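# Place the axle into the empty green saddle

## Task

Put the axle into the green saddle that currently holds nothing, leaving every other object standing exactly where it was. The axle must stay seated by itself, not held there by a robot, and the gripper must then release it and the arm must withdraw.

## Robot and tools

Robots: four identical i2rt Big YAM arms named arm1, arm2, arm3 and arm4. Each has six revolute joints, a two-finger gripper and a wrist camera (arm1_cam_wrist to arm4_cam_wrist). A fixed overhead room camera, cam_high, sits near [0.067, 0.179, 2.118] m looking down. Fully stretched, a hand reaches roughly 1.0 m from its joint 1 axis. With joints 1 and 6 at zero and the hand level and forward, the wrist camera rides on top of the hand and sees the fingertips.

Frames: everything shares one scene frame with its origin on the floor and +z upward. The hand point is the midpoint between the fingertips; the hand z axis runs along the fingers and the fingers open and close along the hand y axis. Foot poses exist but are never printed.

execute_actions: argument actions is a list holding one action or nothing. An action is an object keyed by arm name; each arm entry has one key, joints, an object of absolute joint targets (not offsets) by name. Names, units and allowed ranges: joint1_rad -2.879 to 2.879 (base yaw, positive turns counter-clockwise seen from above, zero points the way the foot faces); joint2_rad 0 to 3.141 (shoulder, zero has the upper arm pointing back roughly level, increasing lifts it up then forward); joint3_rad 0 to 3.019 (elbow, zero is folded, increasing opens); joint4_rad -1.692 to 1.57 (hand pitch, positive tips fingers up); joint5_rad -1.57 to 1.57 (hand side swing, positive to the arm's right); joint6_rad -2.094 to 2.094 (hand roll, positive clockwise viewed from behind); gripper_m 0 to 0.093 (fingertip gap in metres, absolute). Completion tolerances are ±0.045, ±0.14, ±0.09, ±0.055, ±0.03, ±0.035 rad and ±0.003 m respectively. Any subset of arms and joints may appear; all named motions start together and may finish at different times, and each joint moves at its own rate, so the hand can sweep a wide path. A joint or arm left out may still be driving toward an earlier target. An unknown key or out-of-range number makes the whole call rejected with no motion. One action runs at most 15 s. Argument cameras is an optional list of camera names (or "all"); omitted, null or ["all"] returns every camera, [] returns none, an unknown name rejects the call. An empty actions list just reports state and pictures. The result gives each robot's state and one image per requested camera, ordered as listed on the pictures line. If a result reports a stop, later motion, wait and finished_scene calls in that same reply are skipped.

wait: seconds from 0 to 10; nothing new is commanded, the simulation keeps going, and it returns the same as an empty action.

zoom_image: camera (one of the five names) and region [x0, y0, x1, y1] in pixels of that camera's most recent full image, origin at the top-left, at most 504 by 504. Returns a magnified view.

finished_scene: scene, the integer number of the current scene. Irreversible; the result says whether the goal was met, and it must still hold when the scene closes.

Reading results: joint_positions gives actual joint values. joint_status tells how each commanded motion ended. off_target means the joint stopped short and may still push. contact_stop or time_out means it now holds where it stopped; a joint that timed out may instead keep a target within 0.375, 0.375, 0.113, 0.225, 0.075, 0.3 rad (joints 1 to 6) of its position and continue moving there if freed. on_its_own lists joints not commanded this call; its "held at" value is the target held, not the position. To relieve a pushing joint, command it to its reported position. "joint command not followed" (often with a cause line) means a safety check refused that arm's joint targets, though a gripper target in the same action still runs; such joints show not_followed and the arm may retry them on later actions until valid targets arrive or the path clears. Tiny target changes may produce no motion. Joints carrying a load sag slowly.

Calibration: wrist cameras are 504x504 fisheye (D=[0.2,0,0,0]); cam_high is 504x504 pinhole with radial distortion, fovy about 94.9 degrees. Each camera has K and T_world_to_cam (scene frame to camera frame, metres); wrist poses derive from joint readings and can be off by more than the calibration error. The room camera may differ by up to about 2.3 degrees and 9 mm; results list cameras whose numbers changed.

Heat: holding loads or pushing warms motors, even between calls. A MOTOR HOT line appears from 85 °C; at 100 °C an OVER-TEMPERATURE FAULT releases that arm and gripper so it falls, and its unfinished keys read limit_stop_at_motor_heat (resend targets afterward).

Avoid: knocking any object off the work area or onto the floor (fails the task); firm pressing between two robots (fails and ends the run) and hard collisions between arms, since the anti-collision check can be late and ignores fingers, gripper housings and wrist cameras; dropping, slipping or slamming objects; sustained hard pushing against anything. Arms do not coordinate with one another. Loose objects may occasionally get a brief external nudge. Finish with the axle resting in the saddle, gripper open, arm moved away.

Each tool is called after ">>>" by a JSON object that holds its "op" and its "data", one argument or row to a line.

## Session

>>> {"op": "execute_actions", "data": {
  "actions": []
}}

Scene clock: 0.00 s.
arm1.joint_positions: joint1_rad=+0.809 joint2_rad=+0.442 joint3_rad=+1.465 joint4_rad=-1.391 joint5_rad=+0.028 joint6_rad=-0.137 gripper_m=+0.094
arm1.joint_status: not commanded
arm1.hand: x=-0.5473 y=+0.2490 z=+1.3597 quat_wxyz=(-0.504, -0.266, -0.780, +0.257) (m; scene frame)
arm2.joint_positions: joint1_rad=+0.650 joint2_rad=+0.539 joint3_rad=+1.379 joint4_rad=-1.407 joint5_rad=+0.290 joint6_rad=+0.203 gripper_m=+0.094
arm2.joint_status: not commanded
arm2.hand: x=-0.7124 y=-0.1694 z=+1.3432 quat_wxyz=(-0.287, +0.695, -0.524, -0.400) (m; scene frame)
arm3.joint_positions: joint1_rad=+0.686 joint2_rad=+0.552 joint3_rad=+1.357 joint4_rad=-1.360 joint5_rad=+0.073 joint6_rad=-0.438 gripper_m=+0.094
arm3.joint_status: not commanded
arm3.hand: x=+0.7466 y=+0.1746 z=+1.3615 quat_wxyz=(-0.361, -0.235, -0.840, +0.332) (m; scene frame)
arm4.joint_positions: joint1_rad=+0.612 joint2_rad=+0.488 joint3_rad=+1.429 joint4_rad=-1.399 joint5_rad=-0.014 joint6_rad=+0.181 gripper_m=+0.095
arm4.joint_status: not commanded
arm4.hand: x=+0.5494 y=-0.2201 z=+1.3392 quat_wxyz=(-0.189, +0.717, -0.449, -0.499) (m; scene frame)
pictures: arm1_cam_wrist, arm2_cam_wrist, arm3_cam_wrist, arm4_cam_wrist, cam_high
camera_calibration (this result's frames):
arm1_cam_wrist: T_world_to_cam=[[-0.675978, -0.723549, 0.139751, -0.381955], [-0.670513, 0.525225, -0.523976, 0.217517], [0.305721, -0.447901, -0.84019, 1.54388], [0, 0, 0, 1]] pos_world=[-0.584343, 0.300897, 1.4645]
arm2_cam_wrist: T_world_to_cam=[[0.957795, 0.28614, -0.0274238, 0.768812], [0.255271, -0.89055, -0.376508, 0.539573], [-0.132156, 0.353617, -0.926008, 1.33037], [0, 0, 0, 1]] pos_world=[-0.698285, -0.209912, 1.45617]
arm3_cam_wrist: T_world_to_cam=[[-0.620444, -0.681076, 0.388824, 0.0522413], [-0.784244, 0.540959, -0.303851, 0.911044], [-0.00339219, -0.493456, -0.869764, 1.40165], [0, 0, 0, 1]] pos_world=[0.751648, 0.234393, 1.47561]
arm4_cam_wrist: T_world_to_cam=[[0.834104, 0.523294, -0.174454, -0.108928], [0.403822, -0.794734, -0.453129, 0.215232], [-0.375764, 0.307509, -0.874208, 1.56972], [0, 0, 0, 1]] pos_world=[0.593787, -0.25465, 1.45079]
Images, in order (width x height): arm1_cam_wrist 504x504, arm2_cam_wrist 504x504, arm3_cam_wrist 504x504, arm4_cam_wrist 504x504, cam_high 504x504.

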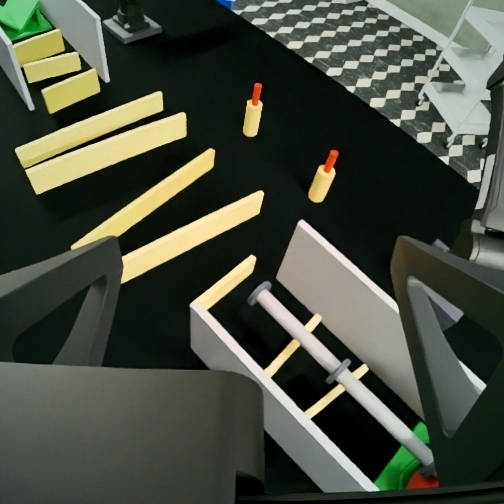

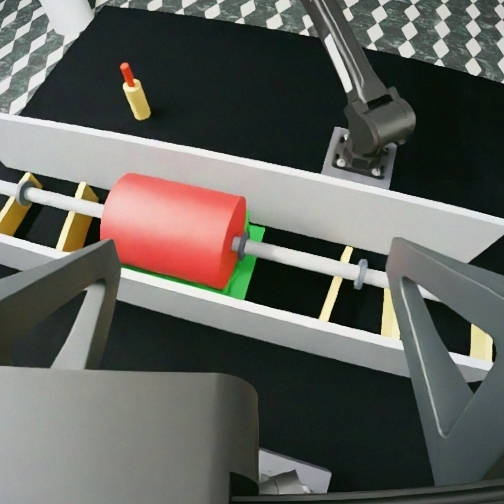

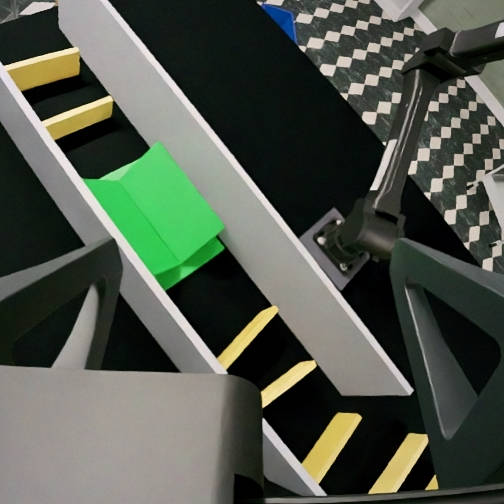

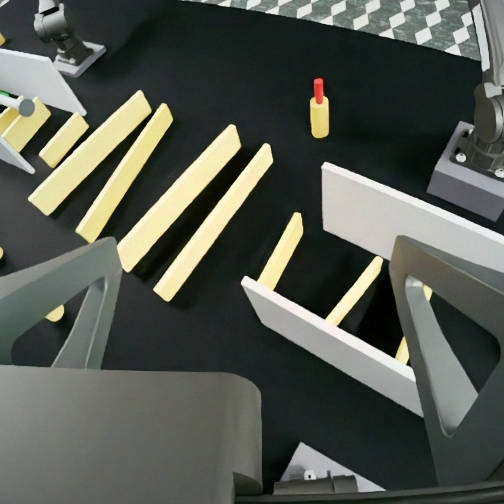

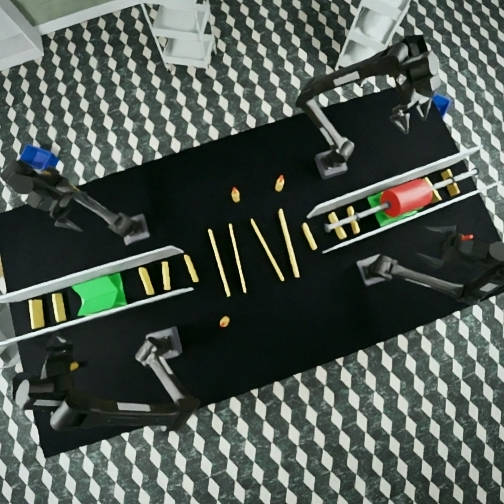

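>>> {"op": "execute_actions", "data": {
  "actions": [
    {"arm1":{"joints":{"joint1_rad":-0.94,"joint2_rad":0.9,"joint4_rad":-1.66,"joint5_rad":0,"joint6_rad":0.61,"gripper_m":0.06}},"arm2":{"joints":{"joint1_rad":0.22,"joint2_rad":0.8,"joint3_rad":1.28,"joint4_rad":-1.52,"joint5_rad":0,"joint6_rad":1.78,"gripper_m":0.06}},"arm3":{"joints":{"joint1_rad":-0.92,"joint2_rad":0.7,"joint3_rad":1.1,"joint4_rad":-1.66,"joint5_rad":0,"joint6_rad":0.63,"gripper_m":0.065}},"arm4":{"joints":{"joint1_rad":0.3,"joint2_rad":0.4,"joint3_rad":1.0,"joint4_rad":-1.65,"joint5_rad":0,"joint6_rad":1.85,"gripper_m":0.065}}}
  ],
  "cameras": []
}}

>>> {"op": "execute_actions", "data": {
  "actions": [
    {"arm1":{"joints":{"joint2_rad":1.877,"joint3_rad":2.055}},"arm2":{"joints":{"joint2_rad":1.31,"joint3_rad":1.28}}}
  ]
}}

Scene clock: 3.03 s.
arm1.joint_positions: joint1_rad=-0.935 joint2_rad=+0.913 joint3_rad=+1.463 joint4_rad=-1.647 joint5_rad=+0.001 joint6_rad=+0.594 gripper_m=+0.060
arm1.joint_status: all done
arm1.hand: x=-0.8704 y=+0.1841 z=+1.2195 quat_wxyz=(-0.133, -0.973, -0.015, +0.191) (m; scene frame)
arm2.joint_positions: joint1_rad=+0.230 joint2_rad=+0.799 joint3_rad=+1.266 joint4_rad=-1.509 joint5_rad=+0.004 joint6_rad=+1.768 gripper_m=+0.060
arm2.joint_status: all done
arm2.hand: x=-0.6984 y=-0.0846 z=+1.2127 quat_wxyz=(+0.053, +0.011, -0.965, -0.256) (m; scene frame)
arm3.joint_positions: joint1_rad=-0.914 joint2_rad=+0.710 joint3_rad=+1.091 joint4_rad=-1.648 joint5_rad=+0.001 joint6_rad=+0.617 gripper_m=+0.065
arm3.joint_status: all done
arm3.hand: x=+0.4654 y=+0.2328 z=+1.1616 quat_wxyz=(-0.086, -0.989, +0.006, +0.118) (m; scene frame)
arm4.joint_positions: joint1_rad=+0.305 joint2_rad=+0.406 joint3_rad=+0.998 joint4_rad=-1.641 joint5_rad=-0.003 joint6_rad=+1.838 gripper_m=+0.065
arm4.joint_status: all done
arm4.hand: x=+0.6004 y=-0.2182 z=+1.1129 quat_wxyz=(+0.083, +0.025, -0.965, -0.248) (m; scene frame)
pictures: none
No camera images: the call's "cameras" was empty. Leave "cameras" out to get every camera's image.

Scene clock: 4.67 s.
arm1.joint_positions: joint1_rad=-0.935 joint2_rad=+1.897 joint3_rad=+2.012 joint4_rad=-1.655 joint5_rad=+0.001 joint6_rad=+0.595 gripper_m=+0.060
arm1.joint_status: all done
arm1.hand: x=-1.1231 y=+0.0016 z=+1.0313 quat_wxyz=(-0.007, -1.000, -0.015, +0.011) (m; scene frame)
arm2.joint_positions: joint1_rad=+0.230 joint2_rad=+1.321 joint3_rad=+1.266 joint4_rad=-1.511 joint5_rad=+0.004 joint6_rad=+1.770 gripper_m=+0.060
arm2.joint_status: all done
arm2.hand: x=-0.7216 y=+0.0177 z=+1.0512 quat_wxyz=(-0.001, +0.012, -1.000, -0.003) (m; scene frame)
arm3.joint_positions: joint1_rad=-0.914 joint2_rad=+0.710 joint3_rad=+1.091 joint4_rad=-1.648 joint5_rad=+0.001 joint6_rad=+0.617 gripper_m=+0.065
arm3.joint_status: not commanded
arm3.hand: x=+0.4654 y=+0.2328 z=+1.1616 quat_wxyz=(-0.086, -0.989, +0.006, +0.118) (m; scene frame)
arm4.joint_positions: joint1_rad=+0.305 joint2_rad=+0.406 joint3_rad=+0.998 joint4_rad=-1.641 joint5_rad=-0.003 joint6_rad=+1.838 gripper_m=+0.065
arm4.joint_status: not commanded
arm4.hand: x=+0.6004 y=-0.2182 z=+1.1129 quat_wxyz=(+0.083, +0.025, -0.965, -0.248) (m; scene frame)
pictures: arm1_cam_wrist, arm2_cam_wrist, arm3_cam_wrist, arm4_cam_wrist, cam_high
camera_calibration (this result's frames):
arm1_cam_wrist: T_world_to_cam=[[-0.0360585, 0.999316, -0.00826229, -0.0356994], [0.813167, 0.0341455, 0.581027, 0.316907], [0.580912, 0.0142323, -0.813842, 1.61432], [0, 0, 0, 1]] pos_world=[-1.19676, 0.00187847, 1.12937]
arm2_cam_wrist: T_world_to_cam=[[0.017167, -0.999808, -0.00946913, 0.0411429], [-0.801122, -0.0194209, 0.598186, -1.20372], [-0.598255, -0.00268313, -0.801301, 0.531476], [0, 0, 0, 1]] pos_world=[-0.647078, 0.0191836, 1.14631]
arm3_cam_wrist: T_world_to_cam=[[-0.0213907, 0.983017, -0.182264, -0.00773704], [0.924155, 0.088992, 0.371506, -0.875984], [0.381417, -0.160494, -0.910364, 1.04609], [0, 0, 0, 1]] pos_world=[0.410382, 0.253453, 1.27635]
arm4_cam_wrist: T_world_to_cam=[[0.00903764, -0.877085, -0.48025, 0.338194], [-0.688883, -0.353583, 0.632787, -0.362532], [-0.724817, 0.325117, -0.607404, 1.30696], [0, 0, 0, 1]] pos_world=[0.694507, -0.256475, 1.18568]
Images, in order (width x height): arm1_cam_wrist 504x504, arm2_cam_wrist 504x504, arm3_cam_wrist 504x504, arm4_cam_wrist 504x504, cam_high 504x504.

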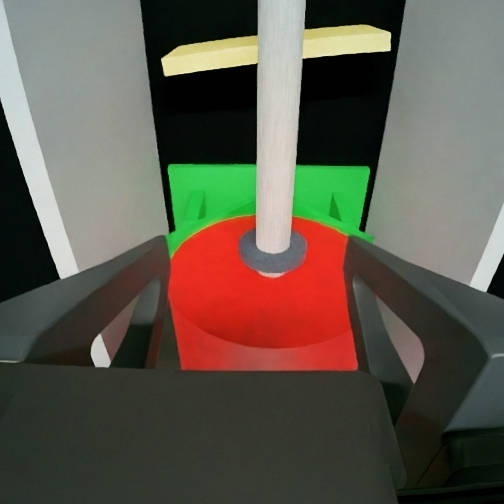

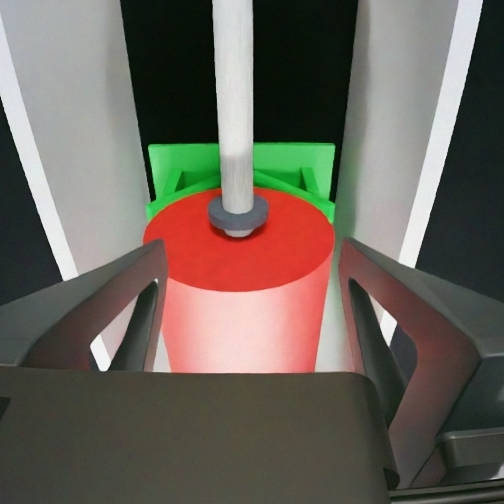

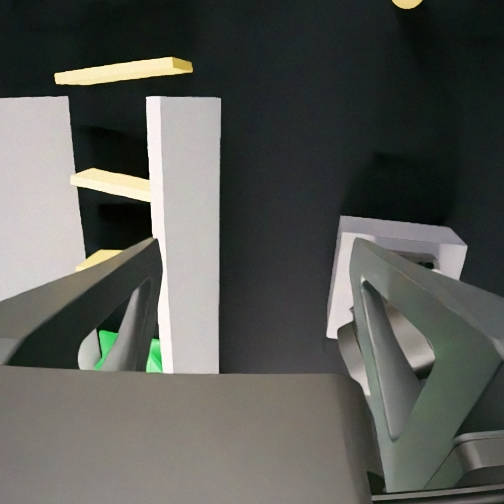

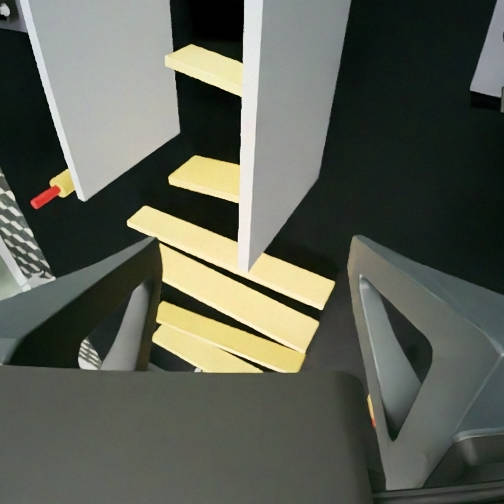

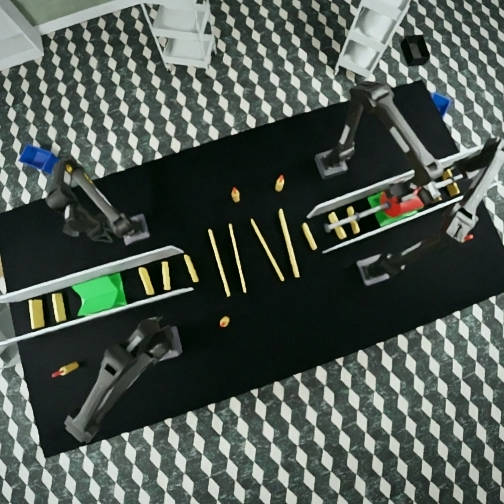

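>>> {"op": "execute_actions", "data": {
  "actions": [
    {"arm1":{"joints":{"joint1_rad":-0.953,"joint2_rad":1.865,"joint3_rad":1.78,"joint4_rad":-1.46}},"arm2":{"joints":{"joint1_rad":0.21,"joint2_rad":1.41,"joint3_rad":1.10,"joint4_rad":-1.24}}}
  ],
  "cameras": ["arm1_cam_wrist","arm2_cam_wrist"]
}}

>>> {"op": "execute_actions", "data": {
  "actions": [
    {"arm1":{"joints":{"joint2_rad":1.912,"joint3_rad":1.622,"joint4_rad":-1.26}},"arm2":{"joints":{"joint2_rad":1.535,"joint3_rad":0.928,"joint4_rad":-0.946}}}
  ],
  "cameras": ["arm1_cam_wrist","arm2_cam_wrist"]
}}

Scene clock: 6.47 s.
arm1.joint_positions: joint1_rad=-0.946 joint2_rad=+1.867 joint3_rad=+1.770 joint4_rad=-1.474 joint5_rad=+0.001 joint6_rad=+0.595 gripper_m=+0.060
arm1.joint_status: all done
arm1.hand: x=-1.1127 y=+0.0170 z=+0.9556 quat_wxyz=(+0.002, -1.000, -0.010, -0.002) (m; scene frame)
arm2.joint_positions: joint1_rad=+0.224 joint2_rad=+1.419 joint3_rad=+1.089 joint4_rad=-1.252 joint5_rad=+0.004 joint6_rad=+1.770 gripper_m=+0.060
arm2.joint_status: all done
arm2.hand: x=-0.7223 y=+0.0314 z=+0.9491 quat_wxyz=(-0.003, +0.008, -1.000, +0.006) (m; scene frame)
arm3.joint_positions: joint1_rad=-0.914 joint2_rad=+0.710 joint3_rad=+1.091 joint4_rad=-1.648 joint5_rad=+0.001 joint6_rad=+0.617 gripper_m=+0.065
arm3.joint_status: not commanded
arm3.hand: x=+0.4654 y=+0.2328 z=+1.1616 quat_wxyz=(-0.086, -0.989, +0.006, +0.118) (m; scene frame)
arm4.joint_positions: joint1_rad=+0.305 joint2_rad=+0.406 joint3_rad=+0.998 joint4_rad=-1.641 joint5_rad=-0.003 joint6_rad=+1.838 gripper_m=+0.065
arm4.joint_status: not commanded
arm4.hand: x=+0.6004 y=-0.2182 z=+1.1129 quat_wxyz=(+0.083, +0.025, -0.965, -0.248) (m; scene frame)
pictures: arm1_cam_wrist, arm2_cam_wrist
camera_calibration (this result's frames):
arm1_cam_wrist: T_world_to_cam=[[-0.0250096, 0.999645, 0.00917401, -0.0557166], [0.798396, 0.0144503, 0.601959, 0.315786], [0.601613, 0.0223792, -0.798474, 1.55469], [0, 0, 0, 1]] pos_world=[-1.18884, 0.0163409, 1.0518]
arm2_cam_wrist: T_world_to_cam=[[0.0110799, -0.999914, 0.0069687, 0.0339217], [-0.803372, -0.00475212, 0.595459, -1.14241], [-0.595374, -0.0121961, -0.803356, 0.453525], [0, 0, 0, 1]] pos_world=[-0.648139, 0.0340212, 1.04436]
Images, in order (width x height): arm1_cam_wrist 504x504, arm2_cam_wrist 504x504.

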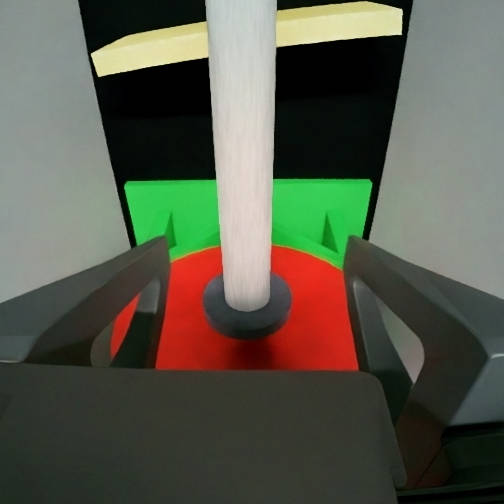

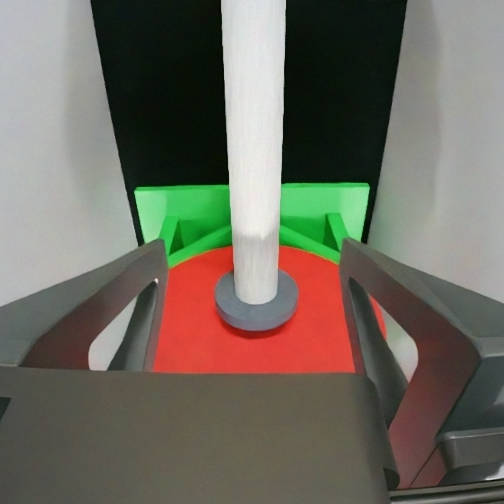

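Scene clock: 7.63 s.
arm1.joint_positions: joint1_rad=-0.946 joint2_rad=+1.905 joint3_rad=+1.613 joint4_rad=-1.273 joint5_rad=+0.001 joint6_rad=+0.595 gripper_m=+0.060
arm1.joint_status: all done
arm1.hand: x=-1.1122 y=+0.0173 z=+0.8758 quat_wxyz=(+0.000, -1.000, -0.010, +0.001) (m; scene frame)
arm2.joint_positions: joint1_rad=+0.224 joint2_rad=+1.545 joint3_rad=+0.915 joint4_rad=-0.957 joint5_rad=+0.004 joint6_rad=+1.770 gripper_m=+0.060
arm2.joint_status: all done
arm2.hand: x=-0.7211 y=+0.0256 z=+0.8436 quat_wxyz=(-0.003, +0.008, -1.000, +0.008) (m; scene frame)
arm3.joint_positions: joint1_rad=-0.914 joint2_rad=+0.710 joint3_rad=+1.091 joint4_rad=-1.648 joint5_rad=+0.001 joint6_rad=+0.617 gripper_m=+0.065
arm3.joint_status: not commanded
arm3.hand: x=+0.4654 y=+0.2328 z=+1.1616 quat_wxyz=(-0.086, -0.989, +0.006, +0.118) (m; scene frame)
arm4.joint_positions: joint1_rad=+0.305 joint2_rad=+0.406 joint3_rad=+0.998 joint4_rad=-1.641 joint5_rad=-0.003 joint6_rad=+1.838 gripper_m=+0.065
arm4.joint_status: not commanded
arm4.hand: x=+0.6004 y=-0.2182 z=+1.1129 quat_wxyz=(+0.083, +0.025, -0.965, -0.248) (m; scene frame)
pictures: arm1_cam_wrist, arm2_cam_wrist
camera_calibration (this result's frames):
arm1_cam_wrist: T_world_to_cam=[[-0.0249767, 0.999669, 0.00620393, -0.0527052], [0.801014, 0.0162996, 0.598423, 0.369394], [0.598124, 0.0199161, -0.801156, 1.48916], [0, 0, 0, 1]] pos_world=[-1.18791, 0.0170085, 0.972325]
arm2_cam_wrist: T_world_to_cam=[[0.0110725, -0.999864, 0.0121976, 0.0244661], [-0.804052, -0.00165091, 0.594556, -1.07849], [-0.594456, -0.0163907, -0.803961, 0.370723], [0, 0, 0, 1]] pos_world=[-0.647057, 0.0287587, 0.938973]
Images, in order (width x height): arm1_cam_wrist 504x504, arm2_cam_wrist 504x504.

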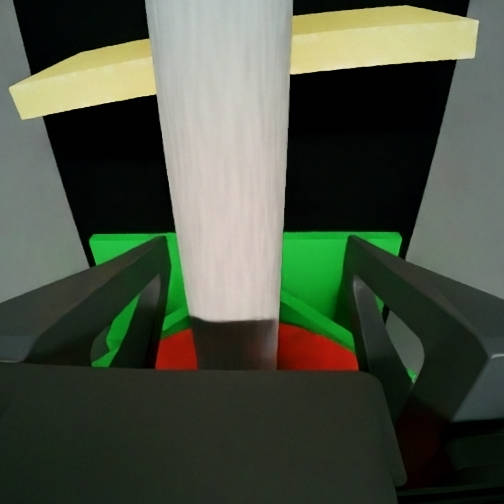

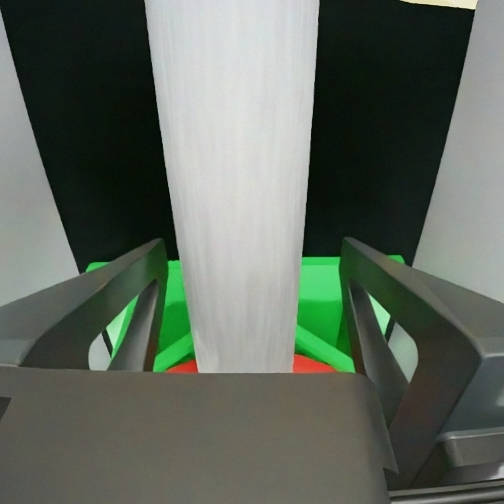

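>>> {"op": "execute_actions", "data": {
  "actions": [
    {"arm1":{"joints":{"joint1_rad":-0.926}},"arm2":{"joints":{"joint3_rad":0.955}}}
  ],
  "cameras": []
}}

>>> {"op": "execute_actions", "data": {
  "actions": [
    {"arm1":{"joints":{"gripper_m":0}},"arm2":{"joints":{"gripper_m":0}}}
  ],
  "cameras": []
}}

>>> {"op": "execute_actions", "data": {
  "actions": [
    {"arm1":{"joints":{"joint2_rad":1.84,"joint3_rad":1.80,"joint4_rad":-1.40}},"arm2":{"joints":{"joint2_rad":1.42,"joint3_rad":1.085,"joint4_rad":-1.12}}}
  ],
  "cameras": []
}}

>>> {"op": "execute_actions", "data": {
  "actions": [
    {"arm1":{"joints":{"joint2_rad":1.825,"joint3_rad":1.94,"joint4_rad":-1.56}},"arm2":{"joints":{"joint2_rad":1.355,"joint3_rad":1.19,"joint4_rad":-1.285}}}
  ],
  "cameras": ["arm1_cam_wrist","arm2_cam_wrist"]
}}

Scene clock: 8.63 s.
arm1.joint_positions: joint1_rad=-0.932 joint2_rad=+1.905 joint3_rad=+1.613 joint4_rad=-1.273 joint5_rad=+0.001 joint6_rad=+0.595 gripper_m=+0.060
arm1.joint_status: all done
arm1.hand: x=-1.1075 y=+0.0107 z=+0.8758 quat_wxyz=(+0.000, -1.000, -0.017, +0.001) (m; scene frame)
arm2.joint_positions: joint1_rad=+0.224 joint2_rad=+1.545 joint3_rad=+0.915 joint4_rad=-0.957 joint5_rad=+0.004 joint6_rad=+1.770 gripper_m=+0.060
arm2.joint_status: all done
arm2.hand: x=-0.7211 y=+0.0256 z=+0.8436 quat_wxyz=(-0.003, +0.008, -1.000, +0.008) (m; scene frame)
arm3.joint_positions: joint1_rad=-0.914 joint2_rad=+0.710 joint3_rad=+1.091 joint4_rad=-1.648 joint5_rad=+0.001 joint6_rad=+0.617 gripper_m=+0.065
arm3.joint_status: not commanded
arm3.hand: x=+0.4654 y=+0.2328 z=+1.1616 quat_wxyz=(-0.086, -0.989, +0.006, +0.118) (m; scene frame)
arm4.joint_positions: joint1_rad=+0.305 joint2_rad=+0.406 joint3_rad=+0.998 joint4_rad=-1.641 joint5_rad=-0.003 joint6_rad=+1.838 gripper_m=+0.065
arm4.joint_status: not commanded
arm4.hand: x=+0.6004 y=-0.2182 z=+1.1129 quat_wxyz=(+0.083, +0.025, -0.965, -0.248) (m; scene frame)
pictures: none
No camera images: the call's "cameras" was empty. Leave "cameras" out to get every camera's image.

Scene clock: 9.27 s.
arm1.joint_positions: joint1_rad=-0.932 joint2_rad=+1.905 joint3_rad=+1.613 joint4_rad=-1.273 joint5_rad=+0.003 joint6_rad=+0.601 gripper_m=+0.023
arm1.joint_status: gripper_m off_target (ended at +0.023, target +0.000)
arm1.hand: x=-1.1077 y=+0.0109 z=+0.8758 quat_wxyz=(+0.001, -1.000, -0.014, +0.001) (m; scene frame)
arm2.joint_positions: joint1_rad=+0.224 joint2_rad=+1.545 joint3_rad=+0.918 joint4_rad=-0.952 joint5_rad=+0.005 joint6_rad=+1.765 gripper_m=+0.021
arm2.joint_status: gripper_m off_target (ended at +0.021, target +0.000)
arm2.hand: x=-0.7215 y=+0.0284 z=+0.8445 quat_wxyz=(-0.003, +0.011, -1.000, +0.004) (m; scene frame)
arm3.joint_positions: joint1_rad=-0.914 joint2_rad=+0.710 joint3_rad=+1.091 joint4_rad=-1.648 joint5_rad=+0.001 joint6_rad=+0.617 gripper_m=+0.065
arm3.joint_status: not commanded
arm3.hand: x=+0.4654 y=+0.2328 z=+1.1616 quat_wxyz=(-0.086, -0.989, +0.006, +0.118) (m; scene frame)
arm4.joint_positions: joint1_rad=+0.305 joint2_rad=+0.406 joint3_rad=+0.998 joint4_rad=-1.641 joint5_rad=-0.003 joint6_rad=+1.838 gripper_m=+0.065
arm4.joint_status: not commanded
arm4.hand: x=+0.6004 y=-0.2182 z=+1.1129 quat_wxyz=(+0.083, +0.025, -0.965, -0.248) (m; scene frame)
pictures: none
No camera images: the call's "cameras" was empty. Leave "cameras" out to get every camera's image.

Scene clock: 10.23 s.
arm1.joint_positions: joint1_rad=-0.929 joint2_rad=+1.890 joint3_rad=+1.714 joint4_rad=-1.414 joint5_rad=-0.007 joint6_rad=+0.597 gripper_m=+0.023
arm1.joint_status: all done
arm1.hand: x=-1.1056 y=+0.0086 z=+0.9222 quat_wxyz=(+0.004, -1.000, -0.017, -0.011) (m; scene frame)
arm2.joint_positions: joint1_rad=+0.219 joint2_rad=+1.452 joint3_rad=+1.000 joint4_rad=-1.116 joint5_rad=-0.003 joint6_rad=+1.752 gripper_m=+0.021
arm2.joint_status: all done
arm2.hand: x=-0.7212 y=+0.0299 z=+0.9057 quat_wxyz=(+0.002, +0.014, -1.000, -0.001) (m; scene frame)
arm3.joint_positions: joint1_rad=-0.914 joint2_rad=+0.710 joint3_rad=+1.091 joint4_rad=-1.648 joint5_rad=+0.001 joint6_rad=+0.617 gripper_m=+0.065
arm3.joint_status: not commanded
arm3.hand: x=+0.4654 y=+0.2328 z=+1.1616 quat_wxyz=(-0.086, -0.989, +0.006, +0.118) (m; scene frame)
arm4.joint_positions: joint1_rad=+0.305 joint2_rad=+0.406 joint3_rad=+0.998 joint4_rad=-1.641 joint5_rad=-0.003 joint6_rad=+1.838 gripper_m=+0.065
arm4.joint_status: not commanded
arm4.hand: x=+0.6004 y=-0.2182 z=+1.1129 quat_wxyz=(+0.083, +0.025, -0.965, -0.248) (m; scene frame)
pictures: none
No camera images: the call's "cameras" was empty. Leave "cameras" out to get every camera's image.

Scene clock: 11.50 s.
arm1.joint_positions: joint1_rad=-0.927 joint2_rad=+1.872 joint3_rad=+1.856 joint4_rad=-1.569 joint5_rad=-0.006 joint6_rad=+0.592 gripper_m=+0.023
arm1.joint_status: all done
arm1.hand: x=-1.1056 y=+0.0069 z=+0.9857 quat_wxyz=(+0.003, -1.000, -0.021, -0.009) (m; scene frame)
arm2.joint_positions: joint1_rad=+0.222 joint2_rad=+1.386 joint3_rad=+1.104 joint4_rad=-1.279 joint5_rad=-0.009 joint6_rad=+1.749 gripper_m=+0.021
arm2.joint_status: all done
arm2.hand: x=-0.7233 y=+0.0291 z=+0.9670 quat_wxyz=(+0.006, +0.018, -1.000, -0.004) (m; scene frame)
arm3.joint_positions: joint1_rad=-0.914 joint2_rad=+0.710 joint3_rad=+1.091 joint4_rad=-1.648 joint5_rad=+0.001 joint6_rad=+0.617 gripper_m=+0.065
arm3.joint_status: not commanded
arm3.hand: x=+0.4654 y=+0.2328 z=+1.1616 quat_wxyz=(-0.086, -0.989, +0.006, +0.118) (m; scene frame)
arm4.joint_positions: joint1_rad=+0.305 joint2_rad=+0.406 joint3_rad=+0.998 joint4_rad=-1.641 joint5_rad=-0.003 joint6_rad=+1.838 gripper_m=+0.065
arm4.joint_status: not commanded
arm4.hand: x=+0.6004 y=-0.2182 z=+1.1129 quat_wxyz=(+0.083, +0.025, -0.965, -0.248) (m; scene frame)
pictures: arm1_cam_wrist, arm2_cam_wrist
camera_calibration (this result's frames):
arm1_cam_wrist: T_world_to_cam=[[-0.0471998, 0.998819, 0.0115141, -0.0725641], [0.788596, 0.0301856, 0.61417, 0.269123], [0.613097, 0.0380687, -0.78909, 1.57803], [0, 0, 0, 1]] pos_world=[-1.18314, 0.00428129, 1.08075]
arm2_cam_wrist: T_world_to_cam=[[0.0296962, -0.999492, -0.0115429, 0.0628595], [-0.792643, -0.0305826, 0.608919, -1.15839], [-0.608962, -0.00893318, -0.793149, 0.447483], [0, 0, 0, 1]] pos_world=[-0.647557, 0.0313984, 1.06101]
Images, in order (width x height): arm1_cam_wrist 504x504, arm2_cam_wrist 504x504.

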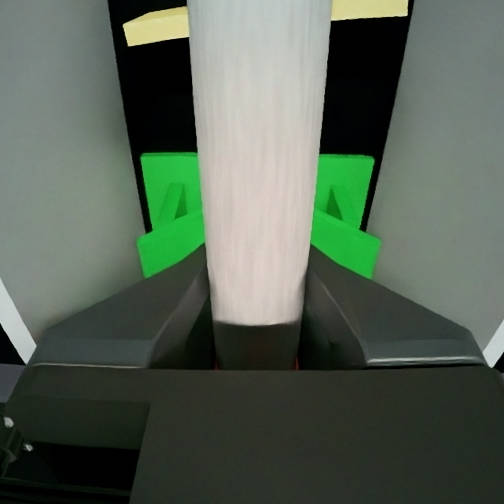

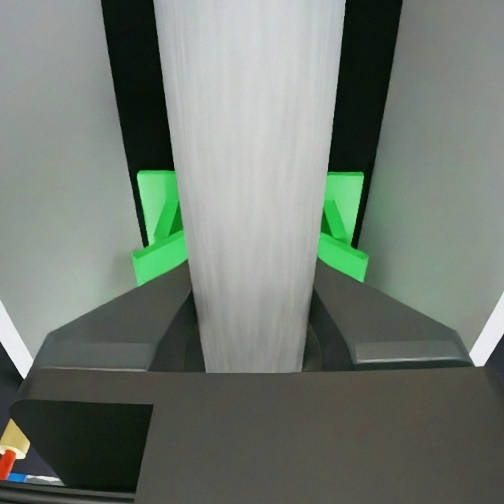

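>>> {"op": "execute_actions", "data": {
  "actions": [
    {"arm1":{"joints":{"joint1_rad":-0.8,"joint2_rad":1.582,"joint3_rad":1.552,"joint4_rad":-1.475,"joint6_rad":0.731}},"arm2":{"joints":{"joint1_rad":-0.075,"joint2_rad":1.345,"joint3_rad":1.12,"joint4_rad":-1.282,"joint6_rad":1.459}}}
  ],
  "cameras": []
}}

>>> {"op": "execute_actions", "data": {
  "actions": [
    {"arm1":{"joints":{"joint1_rad":-0.61,"joint2_rad":1.383,"joint3_rad":1.327,"joint4_rad":-1.454,"joint6_rad":0.922}},"arm2":{"joints":{"joint1_rad":-0.356,"joint2_rad":1.43,"joint3_rad":1.242,"joint4_rad":-1.282,"joint6_rad":1.178}}}
  ],
  "cameras": ["arm1_cam_wrist","arm2_cam_wrist"]
}}

>>> {"op": "execute_actions", "data": {
  "actions": [
    {"arm1":{"joints":{"joint1_rad":-0.343,"joint2_rad":1.235,"joint3_rad":1.185,"joint4_rad":-1.464,"joint6_rad":1.189}},"arm2":{"joints":{"joint1_rad":-0.588,"joint2_rad":1.568,"joint3_rad":1.407,"joint4_rad":-1.304,"joint6_rad":0.946}}}
  ],
  "cameras": ["arm1_cam_wrist","arm2_cam_wrist"]
}}

Scene clock: 13.63 s.
arm1.joint_positions: joint1_rad=-0.792 joint2_rad=+1.633 joint3_rad=+1.521 joint4_rad=-1.484 joint5_rad=+0.004 joint6_rad=+0.737 gripper_m=+0.023
arm1.joint_status: all done
arm1.hand: x=-0.9909 y=+0.0120 z=+0.9820 quat_wxyz=(+0.011, -1.000, -0.016, -0.010) (m; scene frame)
arm2.joint_positions: joint1_rad=-0.074 joint2_rad=+1.374 joint3_rad=+1.089 joint4_rad=-1.292 joint5_rad=+0.005 joint6_rad=+1.461 gripper_m=+0.021
arm2.joint_status: all done
arm2.hand: x=-0.6071 y=+0.0283 z=+0.9656 quat_wxyz=(-0.002, +0.014, -1.000, +0.004) (m; scene frame)
arm3.joint_positions: joint1_rad=-0.914 joint2_rad=+0.710 joint3_rad=+1.091 joint4_rad=-1.648 joint5_rad=+0.001 joint6_rad=+0.617 gripper_m=+0.065
arm3.joint_status: not commanded
arm3.hand: x=+0.4654 y=+0.2328 z=+1.1616 quat_wxyz=(-0.086, -0.989, +0.006, +0.118) (m; scene frame)
arm4.joint_positions: joint1_rad=+0.305 joint2_rad=+0.406 joint3_rad=+0.998 joint4_rad=-1.641 joint5_rad=-0.003 joint6_rad=+1.838 gripper_m=+0.065
arm4.joint_status: not commanded
arm4.hand: x=+0.6004 y=-0.2182 z=+1.1129 quat_wxyz=(+0.083, +0.025, -0.965, -0.248) (m; scene frame)
pictures: none
No camera images: the call's "cameras" was empty. Leave "cameras" out to get every camera's image.

Scene clock: 14.63 s.
arm1.joint_positions: joint1_rad=-0.602 joint2_rad=+1.427 joint3_rad=+1.291 joint4_rad=-1.454 joint5_rad=+0.003 joint6_rad=+0.924 gripper_m=+0.023
arm1.joint_status: all done
arm1.hand: x=-0.8762 y=+0.0153 z=+0.9842 quat_wxyz=(+0.009, -1.000, -0.017, -0.006) (m; scene frame)
arm2.joint_positions: joint1_rad=-0.361 joint2_rad=+1.450 joint3_rad=+1.168 joint4_rad=-1.289 joint5_rad=+0.000 joint6_rad=+1.172 gripper_m=+0.021
arm2.joint_status: all done
arm2.hand: x=-0.4914 y=+0.0326 z=+0.9659 quat_wxyz=(+0.000, +0.015, -1.000, +0.000) (m; scene frame)
arm3.joint_positions: joint1_rad=-0.914 joint2_rad=+0.710 joint3_rad=+1.091 joint4_rad=-1.648 joint5_rad=+0.001 joint6_rad=+0.617 gripper_m=+0.065
arm3.joint_status: not commanded
arm3.hand: x=+0.4654 y=+0.2328 z=+1.1616 quat_wxyz=(-0.086, -0.989, +0.006, +0.118) (m; scene frame)
arm4.joint_positions: joint1_rad=+0.305 joint2_rad=+0.406 joint3_rad=+0.998 joint4_rad=-1.641 joint5_rad=-0.003 joint6_rad=+1.838 gripper_m=+0.065
arm4.joint_status: not commanded
arm4.hand: x=+0.6004 y=-0.2182 z=+1.1129 quat_wxyz=(+0.083, +0.025, -0.965, -0.248) (m; scene frame)
pictures: arm1_cam_wrist, arm2_cam_wrist
camera_calibration (this result's frames):
arm1_cam_wrist: T_world_to_cam=[[-0.0404538, 0.998882, 0.0244452, -0.0769945], [0.792919, 0.0172067, 0.609084, 0.0978867], [0.607983, 0.0440228, -0.792729, 1.43484], [0, 0, 0, 1]] pos_world=[-0.95309, 0.0120583, 1.0797]
arm2_cam_wrist: T_world_to_cam=[[0.0240259, -0.999705, -0.00342223, 0.0488823], [-0.799359, -0.0212666, 0.600478, -0.96929], [-0.600374, -0.0116915, -0.799634, 0.598483], [0, 0, 0, 1]] pos_world=[-0.416671, 0.0352516, 1.06077]
Images, in order (width x height): arm1_cam_wrist 504x504, arm2_cam_wrist 504x504.

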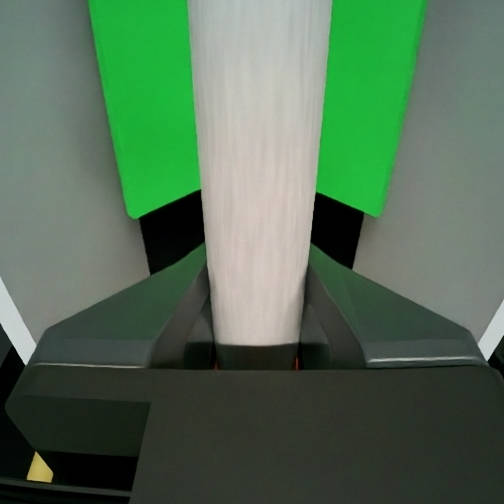

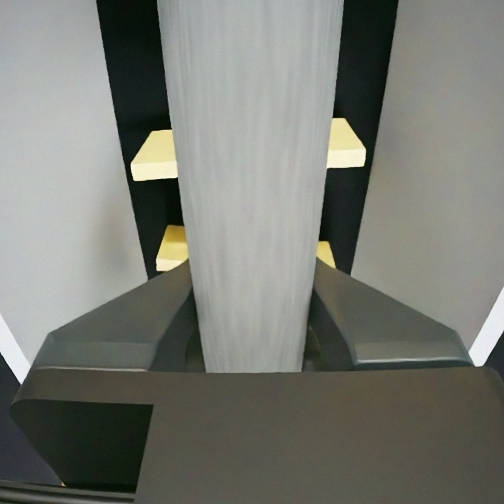

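Scene clock: 15.60 s.
arm1.joint_positions: joint1_rad=-0.335 joint2_rad=+1.276 joint3_rad=+1.146 joint4_rad=-1.462 joint5_rad=-0.001 joint6_rad=+1.192 gripper_m=+0.023
arm1.joint_status: all done
arm1.hand: x=-0.7596 y=+0.0201 z=+0.9841 quat_wxyz=(+0.011, -1.000, -0.017, -0.006) (m; scene frame)
arm2.joint_positions: joint1_rad=-0.594 joint2_rad=+1.593 joint3_rad=+1.331 joint4_rad=-1.303 joint5_rad=-0.003 joint6_rad=+0.940 gripper_m=+0.021
arm2.joint_status: all done
arm2.hand: x=-0.3744 y=+0.0358 z=+0.9664 quat_wxyz=(+0.000, +0.014, -1.000, -0.003) (m; scene frame)
arm3.joint_positions: joint1_rad=-0.914 joint2_rad=+0.710 joint3_rad=+1.091 joint4_rad=-1.648 joint5_rad=+0.001 joint6_rad=+0.617 gripper_m=+0.065
arm3.joint_status: not commanded
arm3.hand: x=+0.4654 y=+0.2328 z=+1.1616 quat_wxyz=(-0.086, -0.989, +0.006, +0.118) (m; scene frame)
arm4.joint_positions: joint1_rad=+0.305 joint2_rad=+0.406 joint3_rad=+0.998 joint4_rad=-1.641 joint5_rad=-0.003 joint6_rad=+1.838 gripper_m=+0.065
arm4.joint_status: not commanded
arm4.hand: x=+0.6004 y=-0.2182 z=+1.1129 quat_wxyz=(+0.083, +0.025, -0.965, -0.248) (m; scene frame)
pictures: arm1_cam_wrist, arm2_cam_wrist
camera_calibration (this result's frames):
arm1_cam_wrist: T_world_to_cam=[[-0.0385444, 0.99885, 0.0285085, -0.0795493], [0.793038, 0.0132199, 0.609029, 0.00564242], [0.607952, 0.0460829, -0.792636, 1.36352], [0, 0, 0, 1]] pos_world=[-0.836496, 0.0165481, 1.07961]
arm2_cam_wrist: T_world_to_cam=[[0.0221295, -0.999709, -0.00963574, 0.0545198], [-0.799982, -0.0234873, 0.599565, -0.875217], [-0.599616, -0.00555966, -0.800268, 0.669882], [0, 0, 0, 1]] pos_world=[-0.299692, 0.0376718, 1.06136]
Images, in order (width x height): arm1_cam_wrist 504x504, arm2_cam_wrist 504x504.

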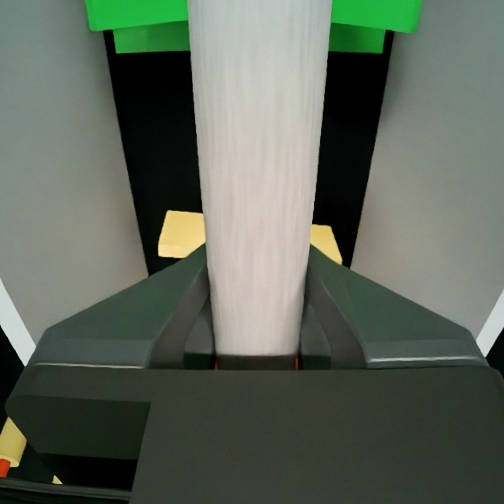

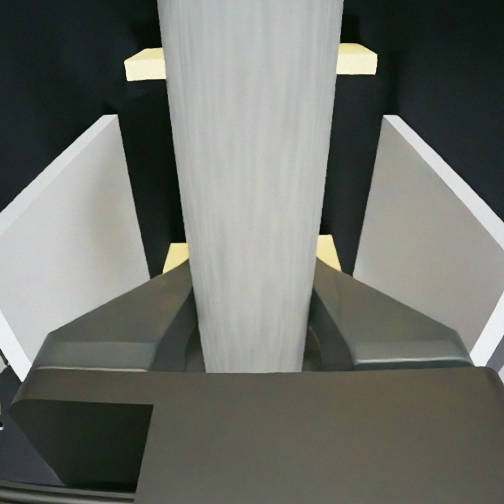

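>>> {"op": "execute_actions", "data": {
  "actions": [
    {"arm1":{"joints":{"joint1_rad":-0.012,"joint2_rad":1.155,"joint3_rad":1.135,"joint4_rad":-1.476,"joint6_rad":1.522}},"arm2":{"joints":{"joint1_rad":-0.76,"joint2_rad":1.755,"joint3_rad":1.65,"joint4_rad":-1.361,"joint6_rad":0.775}},"arm3":{"joints":{"joint1_rad":-1.027,"joint2_rad":1.3,"joint3_rad":1.6,"joint6_rad":0.47}}}
  ],
  "cameras": []
}}

>>> {"op": "execute_actions", "data": {
  "actions": [
    {"arm1":{"joints":{"joint1_rad":0.336,"joint2_rad":1.21,"joint3_rad":1.21,"joint4_rad":-1.468,"joint6_rad":1.868}},"arm2":{"joints":{"joint1_rad":-0.888,"joint2_rad":1.99,"joint3_rad":2.01,"joint4_rad":-1.482,"joint6_rad":0.648}},"arm3":{"joints":{"joint2_rad":1.925,"joint3_rad":2.09}}}
  ],
  "cameras": ["arm3_cam_wrist","cam_high"]
}}

Scene clock: 17.47 s.
arm1.joint_positions: joint1_rad=-0.015 joint2_rad=+1.196 joint3_rad=+1.094 joint4_rad=-1.470 joint5_rad=-0.001 joint6_rad=+1.516 gripper_m=+0.023
arm1.joint_status: all done
arm1.hand: x=-0.6493 y=+0.0234 z=+0.9904 quat_wxyz=(+0.002, -1.000, -0.015, -0.002) (m; scene frame)
arm2.joint_positions: joint1_rad=-0.762 joint2_rad=+1.774 joint3_rad=+1.573 joint4_rad=-1.365 joint5_rad=-0.004 joint6_rad=+0.774 gripper_m=+0.021
arm2.joint_status: all done
arm2.hand: x=-0.2640 y=+0.0378 z=+0.9688 quat_wxyz=(+0.000, +0.013, -1.000, -0.003) (m; scene frame)
arm3.joint_positions: joint1_rad=-1.023 joint2_rad=+1.314 joint3_rad=+1.538 joint4_rad=-1.656 joint5_rad=+0.001 joint6_rad=+0.483 gripper_m=+0.065
arm3.joint_status: all done
arm3.hand: x=+0.2858 y=+0.1612 z=+1.1786 quat_wxyz=(-0.032, -0.998, -0.006, +0.056) (m; scene frame)
arm4.joint_positions: joint1_rad=+0.305 joint2_rad=+0.406 joint3_rad=+0.998 joint4_rad=-1.641 joint5_rad=-0.003 joint6_rad=+1.838 gripper_m=+0.065
arm4.joint_status: not commanded
arm4.hand: x=+0.6004 y=-0.2182 z=+1.1129 quat_wxyz=(+0.083, +0.025, -0.965, -0.248) (m; scene frame)
pictures: none
No camera images: the call's "cameras" was empty. Leave "cameras" out to get every camera's image.

Scene clock: 19.00 s.
arm1.joint_positions: joint1_rad=+0.327 joint2_rad=+1.237 joint3_rad=+1.129 joint4_rad=-1.469 joint5_rad=-0.008 joint6_rad=+1.856 gripper_m=+0.023
arm1.joint_status: all done
arm1.hand: x=-0.5338 y=+0.0267 z=+0.9910 quat_wxyz=(+0.006, -1.000, -0.016, -0.005) (m; scene frame)
arm2.joint_positions: joint1_rad=-0.890 joint2_rad=+2.017 joint3_rad=+1.929 joint4_rad=-1.480 joint5_rad=-0.003 joint6_rad=+0.643 gripper_m=+0.021
arm2.joint_status: all done
arm2.hand: x=-0.1489 y=+0.0414 z=+0.9667 quat_wxyz=(+0.000, +0.015, -1.000, -0.002) (m; scene frame)
arm3.joint_positions: joint1_rad=-1.023 joint2_rad=+1.952 joint3_rad=+2.030 joint4_rad=-1.656 joint5_rad=+0.001 joint6_rad=+0.483 gripper_m=+0.065
arm3.joint_status: all done
arm3.hand: x=+0.1051 y=+0.0626 z=+1.0614 quat_wxyz=(+0.002, -1.000, -0.007, -0.009) (m; scene frame)
arm4.joint_positions: joint1_rad=+0.305 joint2_rad=+0.406 joint3_rad=+0.998 joint4_rad=-1.641 joint5_rad=-0.003 joint6_rad=+1.838 gripper_m=+0.065
arm4.joint_status: not commanded
arm4.hand: x=+0.6004 y=-0.2182 z=+1.1129 quat_wxyz=(+0.083, +0.025, -0.965, -0.248) (m; scene frame)
pictures: arm3_cam_wrist, cam_high
camera_calibration (this result's frames):
arm3_cam_wrist: T_world_to_cam=[[-0.0245448, 0.999658, -0.0090591, -0.0509283], [0.797631, 0.0250455, 0.602626, -0.718702], [0.602646, 0.00756551, -0.797973, 0.911921], [0, 0, 0, 1]] pos_world=[0.0224433, 0.0620119, 1.16033]
Images, in order (width x height): arm3_cam_wrist 504x504, cam_high 504x504.

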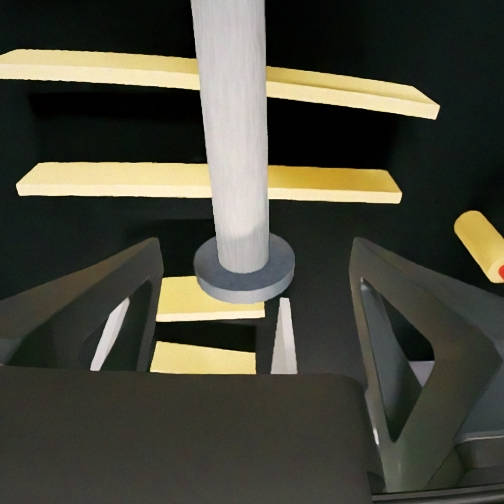

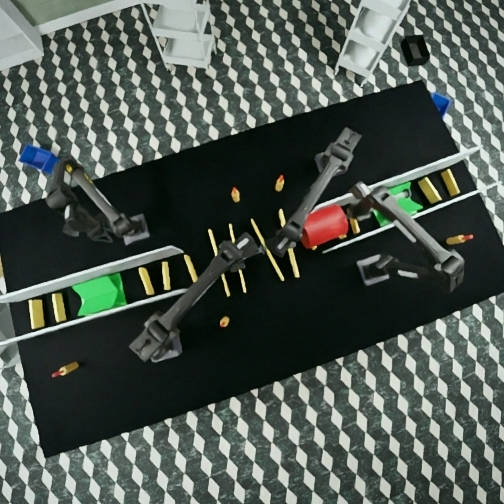

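>>> {"op": "execute_actions", "data": {
  "actions": [
    {"arm3":{"joints":{"joint2_rad":1.97,"joint3_rad":2.13,"joint4_rad":-1.62}}}
  ],
  "cameras": []
}}

>>> {"op": "execute_actions", "data": {
  "actions": [
    {"arm3":{"joints":{"joint2_rad":2.0,"joint3_rad":1.98,"joint4_rad":-1.533}}}
  ],
  "cameras": ["arm3_cam_wrist"]
}}

Scene clock: 20.03 s.
arm1.joint_positions: joint1_rad=+0.327 joint2_rad=+1.237 joint3_rad=+1.129 joint4_rad=-1.469 joint5_rad=-0.008 joint6_rad=+1.856 gripper_m=+0.023
arm1.joint_status: not commanded
arm1.hand: x=-0.5338 y=+0.0267 z=+0.9910 quat_wxyz=(+0.006, -1.000, -0.016, -0.005) (m; scene frame)
arm2.joint_positions: joint1_rad=-0.890 joint2_rad=+2.017 joint3_rad=+1.929 joint4_rad=-1.480 joint5_rad=-0.003 joint6_rad=+0.643 gripper_m=+0.021
arm2.joint_status: not commanded
arm2.hand: x=-0.1489 y=+0.0414 z=+0.9667 quat_wxyz=(+0.000, +0.015, -1.000, -0.002) (m; scene frame)
arm3.joint_positions: joint1_rad=-1.023 joint2_rad=+1.952 joint3_rad=+2.074 joint4_rad=-1.633 joint5_rad=+0.001 joint6_rad=+0.483 gripper_m=+0.065
arm3.joint_status: all done
arm3.hand: x=+0.0917 y=+0.0555 z=+1.0786 quat_wxyz=(-0.014, -1.000, -0.007, +0.021) (m; scene frame)
arm4.joint_positions: joint1_rad=+0.305 joint2_rad=+0.406 joint3_rad=+0.998 joint4_rad=-1.641 joint5_rad=-0.003 joint6_rad=+1.838 gripper_m=+0.065
arm4.joint_status: not commanded
arm4.hand: x=+0.6004 y=-0.2182 z=+1.1129 quat_wxyz=(+0.083, +0.025, -0.965, -0.248) (m; scene frame)
pictures: none
No camera images: the call's "cameras" was empty. Leave "cameras" out to get every camera's image.

Scene clock: 21.03 s.
arm1.joint_positions: joint1_rad=+0.327 joint2_rad=+1.237 joint3_rad=+1.129 joint4_rad=-1.469 joint5_rad=-0.008 joint6_rad=+1.856 gripper_m=+0.023
arm1.joint_status: not commanded
arm1.hand: x=-0.5338 y=+0.0267 z=+0.9910 quat_wxyz=(+0.006, -1.000, -0.016, -0.005) (m; scene frame)
arm2.joint_positions: joint1_rad=-0.890 joint2_rad=+2.017 joint3_rad=+1.929 joint4_rad=-1.480 joint5_rad=-0.003 joint6_rad=+0.643 gripper_m=+0.021
arm2.joint_status: not commanded
arm2.hand: x=-0.1489 y=+0.0414 z=+0.9667 quat_wxyz=(+0.000, +0.015, -1.000, -0.002) (m; scene frame)
arm3.joint_positions: joint1_rad=-1.023 joint2_rad=+1.989 joint3_rad=+1.985 joint4_rad=-1.546 joint5_rad=+0.001 joint6_rad=+0.483 gripper_m=+0.065
arm3.joint_status: all done
arm3.hand: x=+0.0880 y=+0.0531 z=+1.0223 quat_wxyz=(-0.004, -1.000, -0.007, +0.003) (m; scene frame)
arm4.joint_positions: joint1_rad=+0.305 joint2_rad=+0.406 joint3_rad=+0.998 joint4_rad=-1.641 joint5_rad=-0.003 joint6_rad=+1.838 gripper_m=+0.065
arm4.joint_status: not commanded
arm4.hand: x=+0.6004 y=-0.2182 z=+1.1129 quat_wxyz=(+0.083, +0.025, -0.965, -0.248) (m; scene frame)
pictures: arm3_cam_wrist
camera_calibration (this result's frames):
arm3_cam_wrist: T_world_to_cam=[[-0.0247637, 0.999454, -0.0218847, -0.0290282], [0.812342, 0.032877, 0.582253, -0.662123], [0.582655, -0.00335909, -0.812713, 0.908524], [0, 0, 0, 1]] pos_world=[0.00779597, 0.0538329, 1.12326]
Images, in order (width x height): arm3_cam_wrist 504x504.

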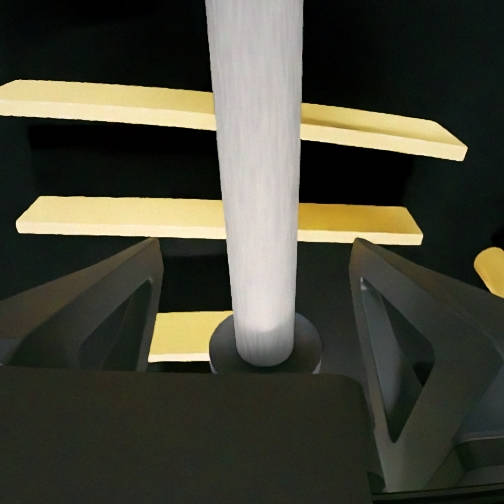

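>>> {"op": "execute_actions", "data": {
  "actions": []
}}

>>> {"op": "execute_actions", "data": {
  "actions": [
    {"arm3":{"joints":{"joint2_rad":2.005,"joint3_rad":1.945,"joint4_rad":-1.51}}}
  ],
  "cameras": ["arm3_cam_wrist"]
}}

Scene clock: 22.13 s.
arm1.joint_positions: joint1_rad=+0.327 joint2_rad=+1.237 joint3_rad=+1.129 joint4_rad=-1.469 joint5_rad=-0.008 joint6_rad=+1.856 gripper_m=+0.023
arm1.joint_status: not commanded
arm1.hand: x=-0.5338 y=+0.0267 z=+0.9910 quat_wxyz=(+0.006, -1.000, -0.016, -0.005) (m; scene frame)
arm2.joint_positions: joint1_rad=-0.890 joint2_rad=+2.017 joint3_rad=+1.929 joint4_rad=-1.480 joint5_rad=-0.003 joint6_rad=+0.643 gripper_m=+0.021
arm2.joint_status: not commanded
arm2.hand: x=-0.1489 y=+0.0414 z=+0.9667 quat_wxyz=(+0.000, +0.015, -1.000, -0.002) (m; scene frame)
arm3.joint_positions: joint1_rad=-1.023 joint2_rad=+1.989 joint3_rad=+1.985 joint4_rad=-1.546 joint5_rad=+0.001 joint6_rad=+0.483 gripper_m=+0.065
arm3.joint_status: all done
arm3.hand: x=+0.0880 y=+0.0531 z=+1.0223 quat_wxyz=(-0.004, -1.000, -0.007, +0.003) (m; scene frame)
arm4.joint_positions: joint1_rad=+0.305 joint2_rad=+0.406 joint3_rad=+0.998 joint4_rad=-1.641 joint5_rad=-0.003 joint6_rad=+1.838 gripper_m=+0.065
arm4.joint_status: not commanded
arm4.hand: x=+0.6004 y=-0.2182 z=+1.1129 quat_wxyz=(+0.083, +0.025, -0.965, -0.248) (m; scene frame)
pictures: arm1_cam_wrist, arm2_cam_wrist, arm3_cam_wrist, arm4_cam_wrist, cam_high
camera_calibration (this result's frames):
arm1_cam_wrist: T_world_to_cam=[[-0.0372675, 0.999152, 0.0174855, -0.0660863], [0.794792, 0.0190296, 0.606584, -0.174509], [0.605737, 0.0365032, -0.794827, 1.23273], [0, 0, 0, 1]] pos_world=[-0.610475, 0.0243525, 1.08682]
arm2_cam_wrist: T_world_to_cam=[[0.0236496, -0.999686, -0.00828299, 0.0540118], [-0.799599, -0.023888, 0.600059, -0.695308], [-0.600068, -0.00756805, -0.799913, 0.805037], [0, 0, 0, 1]] pos_world=[-0.0741685, 0.0434779, 1.06163]
arm3_cam_wrist: T_world_to_cam=[[-0.0247637, 0.999454, -0.0218847, -0.0290282], [0.812342, 0.032877, 0.582253, -0.662123], [0.582655, -0.00335909, -0.812713, 0.908524], [0, 0, 0, 1]] pos_world=[0.00779597, 0.0538329, 1.12326]
arm4_cam_wrist: T_world_to_cam=[[0.00903764, -0.877085, -0.48025, 0.338194], [-0.688883, -0.353583, 0.632787, -0.362532], [-0.724817, 0.325117, -0.607404, 1.30696], [0, 0, 0, 1]] pos_world=[0.694507, -0.256475, 1.18568]
Images, in order (width x height): arm1_cam_wrist 504x504, arm2_cam_wrist 504x504, arm3_cam_wrist 504x504, arm4_cam_wrist 504x504, cam_high 504x504.

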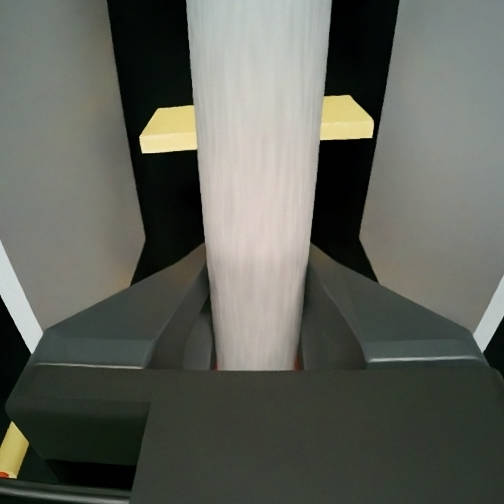

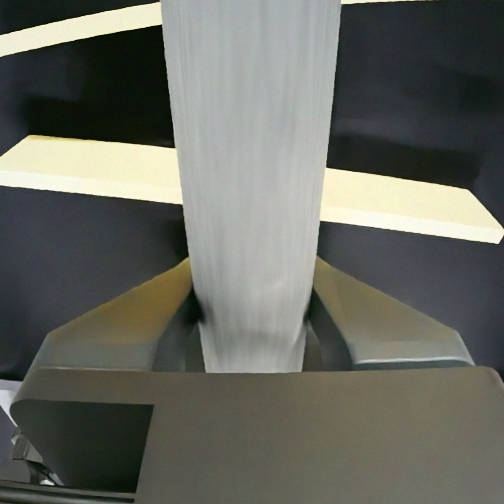

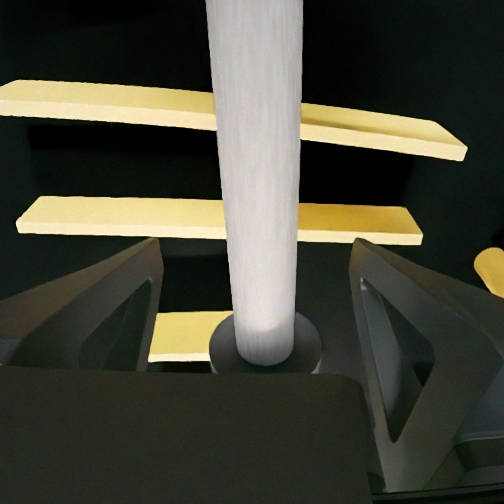

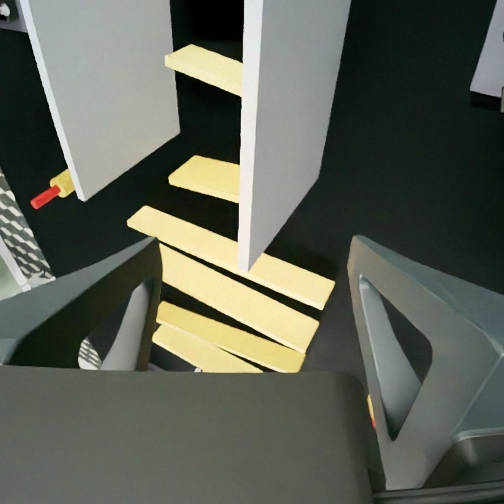

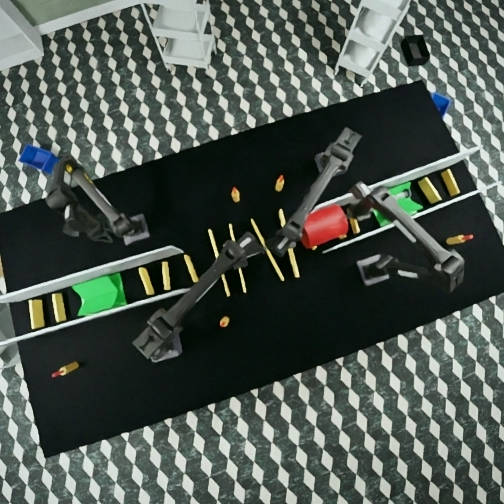

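Scene clock: 22.73 s.
arm1.joint_positions: joint1_rad=+0.327 joint2_rad=+1.237 joint3_rad=+1.129 joint4_rad=-1.469 joint5_rad=-0.008 joint6_rad=+1.856 gripper_m=+0.023
arm1.joint_status: not commanded
arm1.hand: x=-0.5338 y=+0.0267 z=+0.9910 quat_wxyz=(+0.006, -1.000, -0.016, -0.005) (m; scene frame)
arm2.joint_positions: joint1_rad=-0.890 joint2_rad=+2.017 joint3_rad=+1.929 joint4_rad=-1.480 joint5_rad=-0.003 joint6_rad=+0.643 gripper_m=+0.021
arm2.joint_status: not commanded
arm2.hand: x=-0.1489 y=+0.0414 z=+0.9667 quat_wxyz=(+0.000, +0.015, -1.000, -0.002) (m; scene frame)
arm3.joint_positions: joint1_rad=-1.023 joint2_rad=+1.989 joint3_rad=+1.952 joint4_rad=-1.523 joint5_rad=+0.001 joint6_rad=+0.483 gripper_m=+0.065
arm3.joint_status: all done
arm3.hand: x=+0.0906 y=+0.0544 z=+1.0096 quat_wxyz=(-0.002, -1.000, -0.007, -0.001) (m; scene frame)
arm4.joint_positions: joint1_rad=+0.305 joint2_rad=+0.406 joint3_rad=+0.998 joint4_rad=-1.641 joint5_rad=-0.003 joint6_rad=+1.838 gripper_m=+0.065
arm4.joint_status: not commanded
arm4.hand: x=+0.6004 y=-0.2182 z=+1.1129 quat_wxyz=(+0.083, +0.025, -0.965, -0.248) (m; scene frame)
pictures: arm3_cam_wrist
camera_calibration (this result's frames):
arm3_cam_wrist: T_world_to_cam=[[-0.024647, 0.999548, -0.0172061, -0.0353087], [0.807033, 0.0300516, 0.589741, -0.663829], [0.589992, 0.000649444, -0.807409, 0.890465], [0, 0, 0, 1]] pos_world=[0.0094947, 0.0546636, 1.10985]
Images, in order (width x height): arm3_cam_wrist 504x504.

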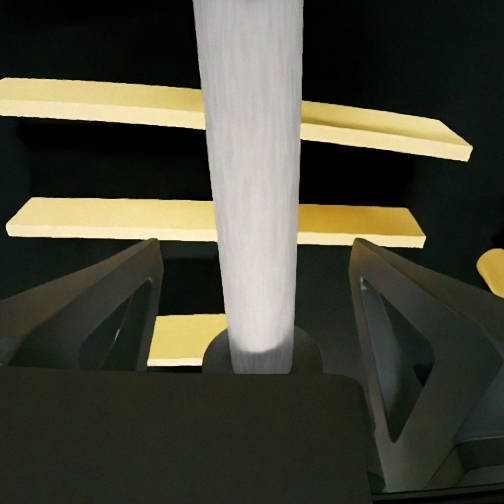

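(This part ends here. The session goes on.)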